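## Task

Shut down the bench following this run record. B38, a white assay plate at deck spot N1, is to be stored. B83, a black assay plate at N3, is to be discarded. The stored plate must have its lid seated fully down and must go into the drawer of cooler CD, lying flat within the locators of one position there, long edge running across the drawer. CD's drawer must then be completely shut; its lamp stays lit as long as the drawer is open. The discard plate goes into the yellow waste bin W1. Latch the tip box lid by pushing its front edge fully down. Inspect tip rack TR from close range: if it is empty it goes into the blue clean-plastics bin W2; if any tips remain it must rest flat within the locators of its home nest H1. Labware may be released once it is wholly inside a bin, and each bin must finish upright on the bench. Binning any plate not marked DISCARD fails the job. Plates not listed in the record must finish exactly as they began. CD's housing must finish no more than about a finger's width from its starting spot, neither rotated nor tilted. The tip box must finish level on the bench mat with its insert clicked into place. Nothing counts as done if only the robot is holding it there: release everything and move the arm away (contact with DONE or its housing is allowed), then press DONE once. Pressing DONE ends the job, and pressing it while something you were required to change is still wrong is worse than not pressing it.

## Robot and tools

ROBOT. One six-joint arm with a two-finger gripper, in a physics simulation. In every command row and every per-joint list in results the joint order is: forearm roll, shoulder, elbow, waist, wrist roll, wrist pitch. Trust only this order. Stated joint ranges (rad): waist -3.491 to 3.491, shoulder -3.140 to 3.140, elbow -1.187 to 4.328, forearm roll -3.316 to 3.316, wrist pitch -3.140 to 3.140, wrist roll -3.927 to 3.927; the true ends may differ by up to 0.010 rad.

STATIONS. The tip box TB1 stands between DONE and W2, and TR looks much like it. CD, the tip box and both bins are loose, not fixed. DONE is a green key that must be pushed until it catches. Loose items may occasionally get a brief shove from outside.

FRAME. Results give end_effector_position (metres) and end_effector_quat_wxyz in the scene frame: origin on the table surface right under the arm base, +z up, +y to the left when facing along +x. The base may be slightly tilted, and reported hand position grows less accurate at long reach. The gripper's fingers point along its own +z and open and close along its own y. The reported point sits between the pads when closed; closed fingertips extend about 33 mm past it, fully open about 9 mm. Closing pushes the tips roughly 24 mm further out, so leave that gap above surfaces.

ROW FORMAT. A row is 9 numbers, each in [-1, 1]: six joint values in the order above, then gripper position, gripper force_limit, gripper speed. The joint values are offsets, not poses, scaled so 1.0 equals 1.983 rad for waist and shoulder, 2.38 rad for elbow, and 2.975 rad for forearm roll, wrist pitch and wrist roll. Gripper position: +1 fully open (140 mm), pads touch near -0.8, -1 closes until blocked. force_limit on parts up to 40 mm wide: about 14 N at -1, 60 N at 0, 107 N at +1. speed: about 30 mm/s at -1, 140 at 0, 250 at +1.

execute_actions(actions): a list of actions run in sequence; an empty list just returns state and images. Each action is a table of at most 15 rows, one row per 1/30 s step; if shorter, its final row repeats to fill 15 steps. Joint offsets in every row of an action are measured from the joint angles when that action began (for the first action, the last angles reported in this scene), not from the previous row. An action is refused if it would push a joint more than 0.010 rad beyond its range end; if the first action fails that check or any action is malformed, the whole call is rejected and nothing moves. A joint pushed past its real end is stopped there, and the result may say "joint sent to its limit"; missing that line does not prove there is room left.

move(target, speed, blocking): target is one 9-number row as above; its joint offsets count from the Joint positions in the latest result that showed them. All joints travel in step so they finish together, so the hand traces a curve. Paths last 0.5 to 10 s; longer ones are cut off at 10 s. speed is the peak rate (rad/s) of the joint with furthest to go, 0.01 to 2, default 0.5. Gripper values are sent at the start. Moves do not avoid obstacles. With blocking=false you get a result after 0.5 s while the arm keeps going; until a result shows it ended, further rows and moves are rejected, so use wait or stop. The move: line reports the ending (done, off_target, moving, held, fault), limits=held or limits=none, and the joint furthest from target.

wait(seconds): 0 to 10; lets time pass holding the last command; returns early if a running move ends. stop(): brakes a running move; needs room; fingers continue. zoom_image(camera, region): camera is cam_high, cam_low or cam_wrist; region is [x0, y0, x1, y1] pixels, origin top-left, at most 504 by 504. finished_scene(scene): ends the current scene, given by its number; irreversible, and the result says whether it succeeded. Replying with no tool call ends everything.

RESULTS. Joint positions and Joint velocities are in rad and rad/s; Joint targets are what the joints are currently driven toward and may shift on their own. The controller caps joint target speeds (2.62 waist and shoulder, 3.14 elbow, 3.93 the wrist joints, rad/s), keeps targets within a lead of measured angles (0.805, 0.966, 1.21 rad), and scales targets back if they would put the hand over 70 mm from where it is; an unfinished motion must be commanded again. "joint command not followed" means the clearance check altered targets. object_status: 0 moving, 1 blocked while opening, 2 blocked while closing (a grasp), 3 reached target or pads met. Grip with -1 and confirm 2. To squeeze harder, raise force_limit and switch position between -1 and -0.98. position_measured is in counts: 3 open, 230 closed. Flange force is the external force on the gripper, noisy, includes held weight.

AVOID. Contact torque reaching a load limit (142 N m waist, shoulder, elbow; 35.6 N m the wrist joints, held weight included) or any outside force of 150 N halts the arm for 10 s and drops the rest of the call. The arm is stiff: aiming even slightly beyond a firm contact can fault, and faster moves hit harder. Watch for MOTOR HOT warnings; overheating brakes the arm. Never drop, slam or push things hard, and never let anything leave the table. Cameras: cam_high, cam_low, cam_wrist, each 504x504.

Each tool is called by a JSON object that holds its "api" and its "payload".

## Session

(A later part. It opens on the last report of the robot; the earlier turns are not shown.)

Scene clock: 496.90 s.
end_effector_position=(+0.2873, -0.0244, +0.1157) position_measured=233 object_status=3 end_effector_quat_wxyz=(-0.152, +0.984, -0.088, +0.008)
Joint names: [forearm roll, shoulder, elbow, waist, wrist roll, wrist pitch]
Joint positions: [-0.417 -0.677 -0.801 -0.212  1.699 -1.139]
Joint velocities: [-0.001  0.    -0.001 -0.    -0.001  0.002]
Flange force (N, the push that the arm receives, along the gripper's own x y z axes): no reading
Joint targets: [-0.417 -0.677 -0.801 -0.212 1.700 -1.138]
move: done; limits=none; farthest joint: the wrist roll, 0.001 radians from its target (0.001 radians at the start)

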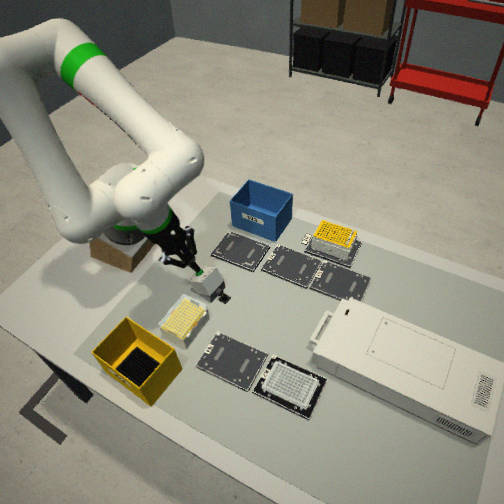

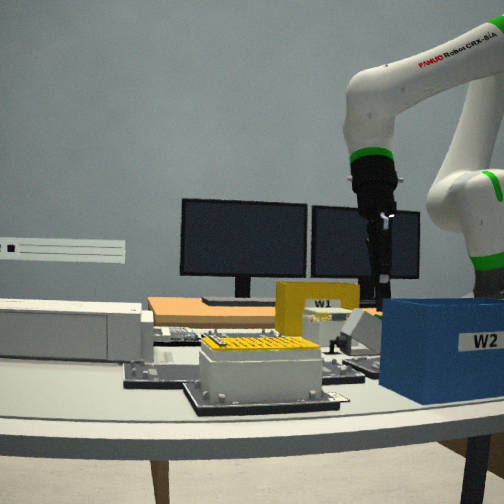

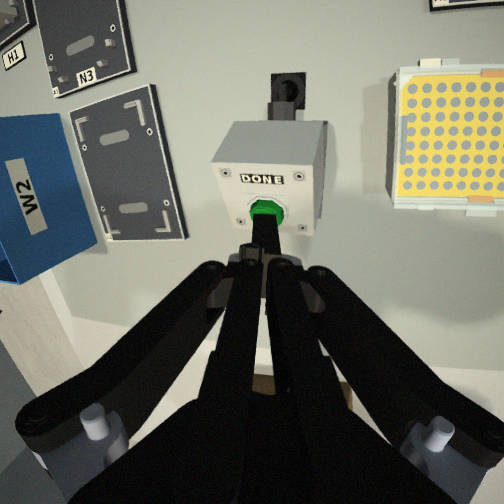

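{"api": "execute_actions", "payload": {"actions": [[[-0.00057,0.0031,-0.00165,0,0,0.0031,-1,0,0.5]],[[-0.00038,0.0021,-0.0011,0,0,0.0021,-1,0,0.5]],[[-0.00029,0.00156,-0.00083,0,0,0.00156,-1,0,0.5]],[[-0.00029,0.00156,-0.00083,0,0,0.00156,-1,0,0.5]]]}}

Scene clock: 501.40 s.
end_effector_position=(+0.2868, -0.0249, +0.1077) position_measured=233 object_status=3 end_effector_quat_wxyz=(-0.151, +0.984, -0.094, +0.007)
Joint names: [forearm roll, shoulder, elbow, waist, wrist roll, wrist pitch]
Joint positions: [-0.422 -0.661 -0.812 -0.212  1.7   -1.114]
Joint velocities: [ 0.001  0.     0.001  0.    -0.001  0.   ]
Flange force (N, the push that the arm receives, along the gripper's own x y z axes): no reading
Flange force at the end of the 1st action (N, along the gripper's axes at the end of the call): no reading
Flange force at the end of the 2nd action (N, along the gripper's axes at the end of the call): no reading
Flange force at the end of the 3rd action (N, along the gripper's axes at the end of the call): no reading
Joint targets: [-0.422 -0.661 -0.812 -0.212 1.700 -1.114]

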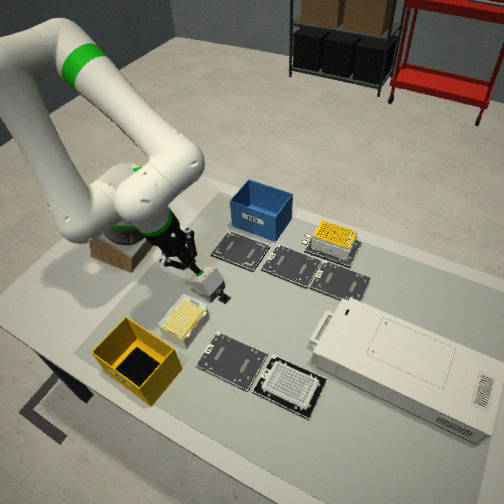

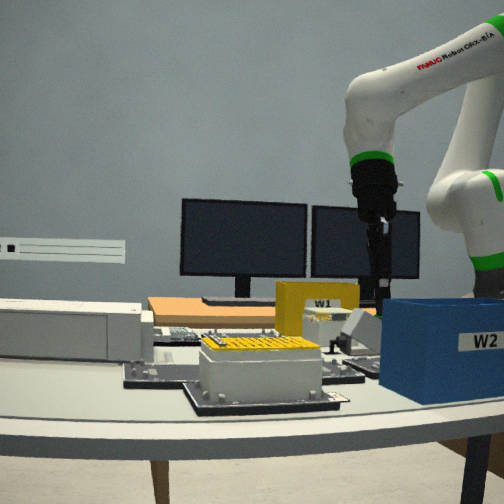

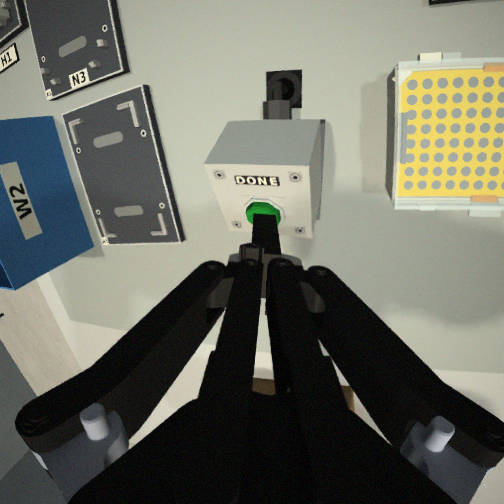

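{"api": "execute_actions", "payload": {"actions": [[[-0.00019,0.00104,-0.00055,0,0,0.00104,-1,0,0.5]],[[-0.00019,0.00104,-0.00055,0,0,0.00104,-1,0,0.5]],[[-0.00019,0.00104,-0.00055,0,0,0.00104,-1,0,0.5]]]}}

Scene clock: 505.43 s.
end_effector_position=(+0.2867, -0.0250, +0.1067) position_measured=233 object_status=3 end_effector_quat_wxyz=(-0.151, +0.984, -0.095, +0.007)
Joint names: [forearm roll, shoulder, elbow, waist, wrist roll, wrist pitch]
Joint positions: [-0.422 -0.659 -0.813 -0.212  1.7   -1.111]
Joint velocities: [ 0.     0.    -0.001 -0.    -0.002 -0.001]
Flange force (N, the push that the arm receives, along the gripper's own x y z axes): no reading
The task's run has ended: the event that ends the task has happened.

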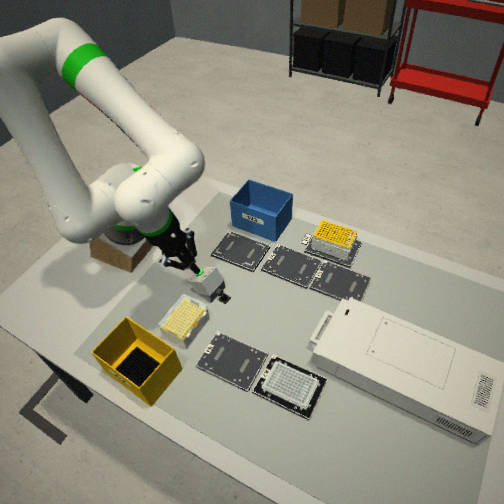

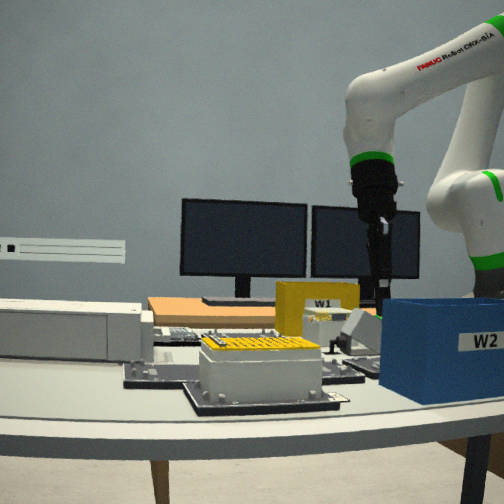

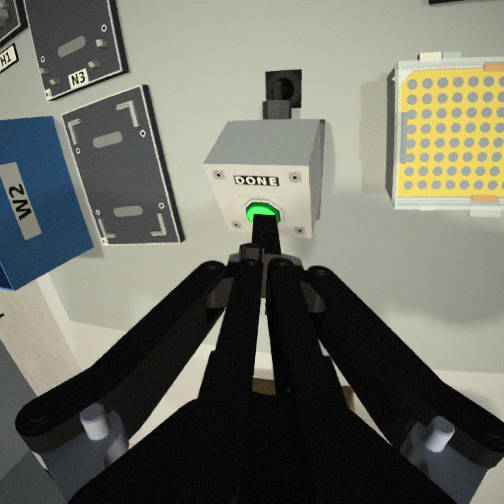

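{"api": "finished_scene", "payload": {"scene": 2}}

The scene is finished: the task was done.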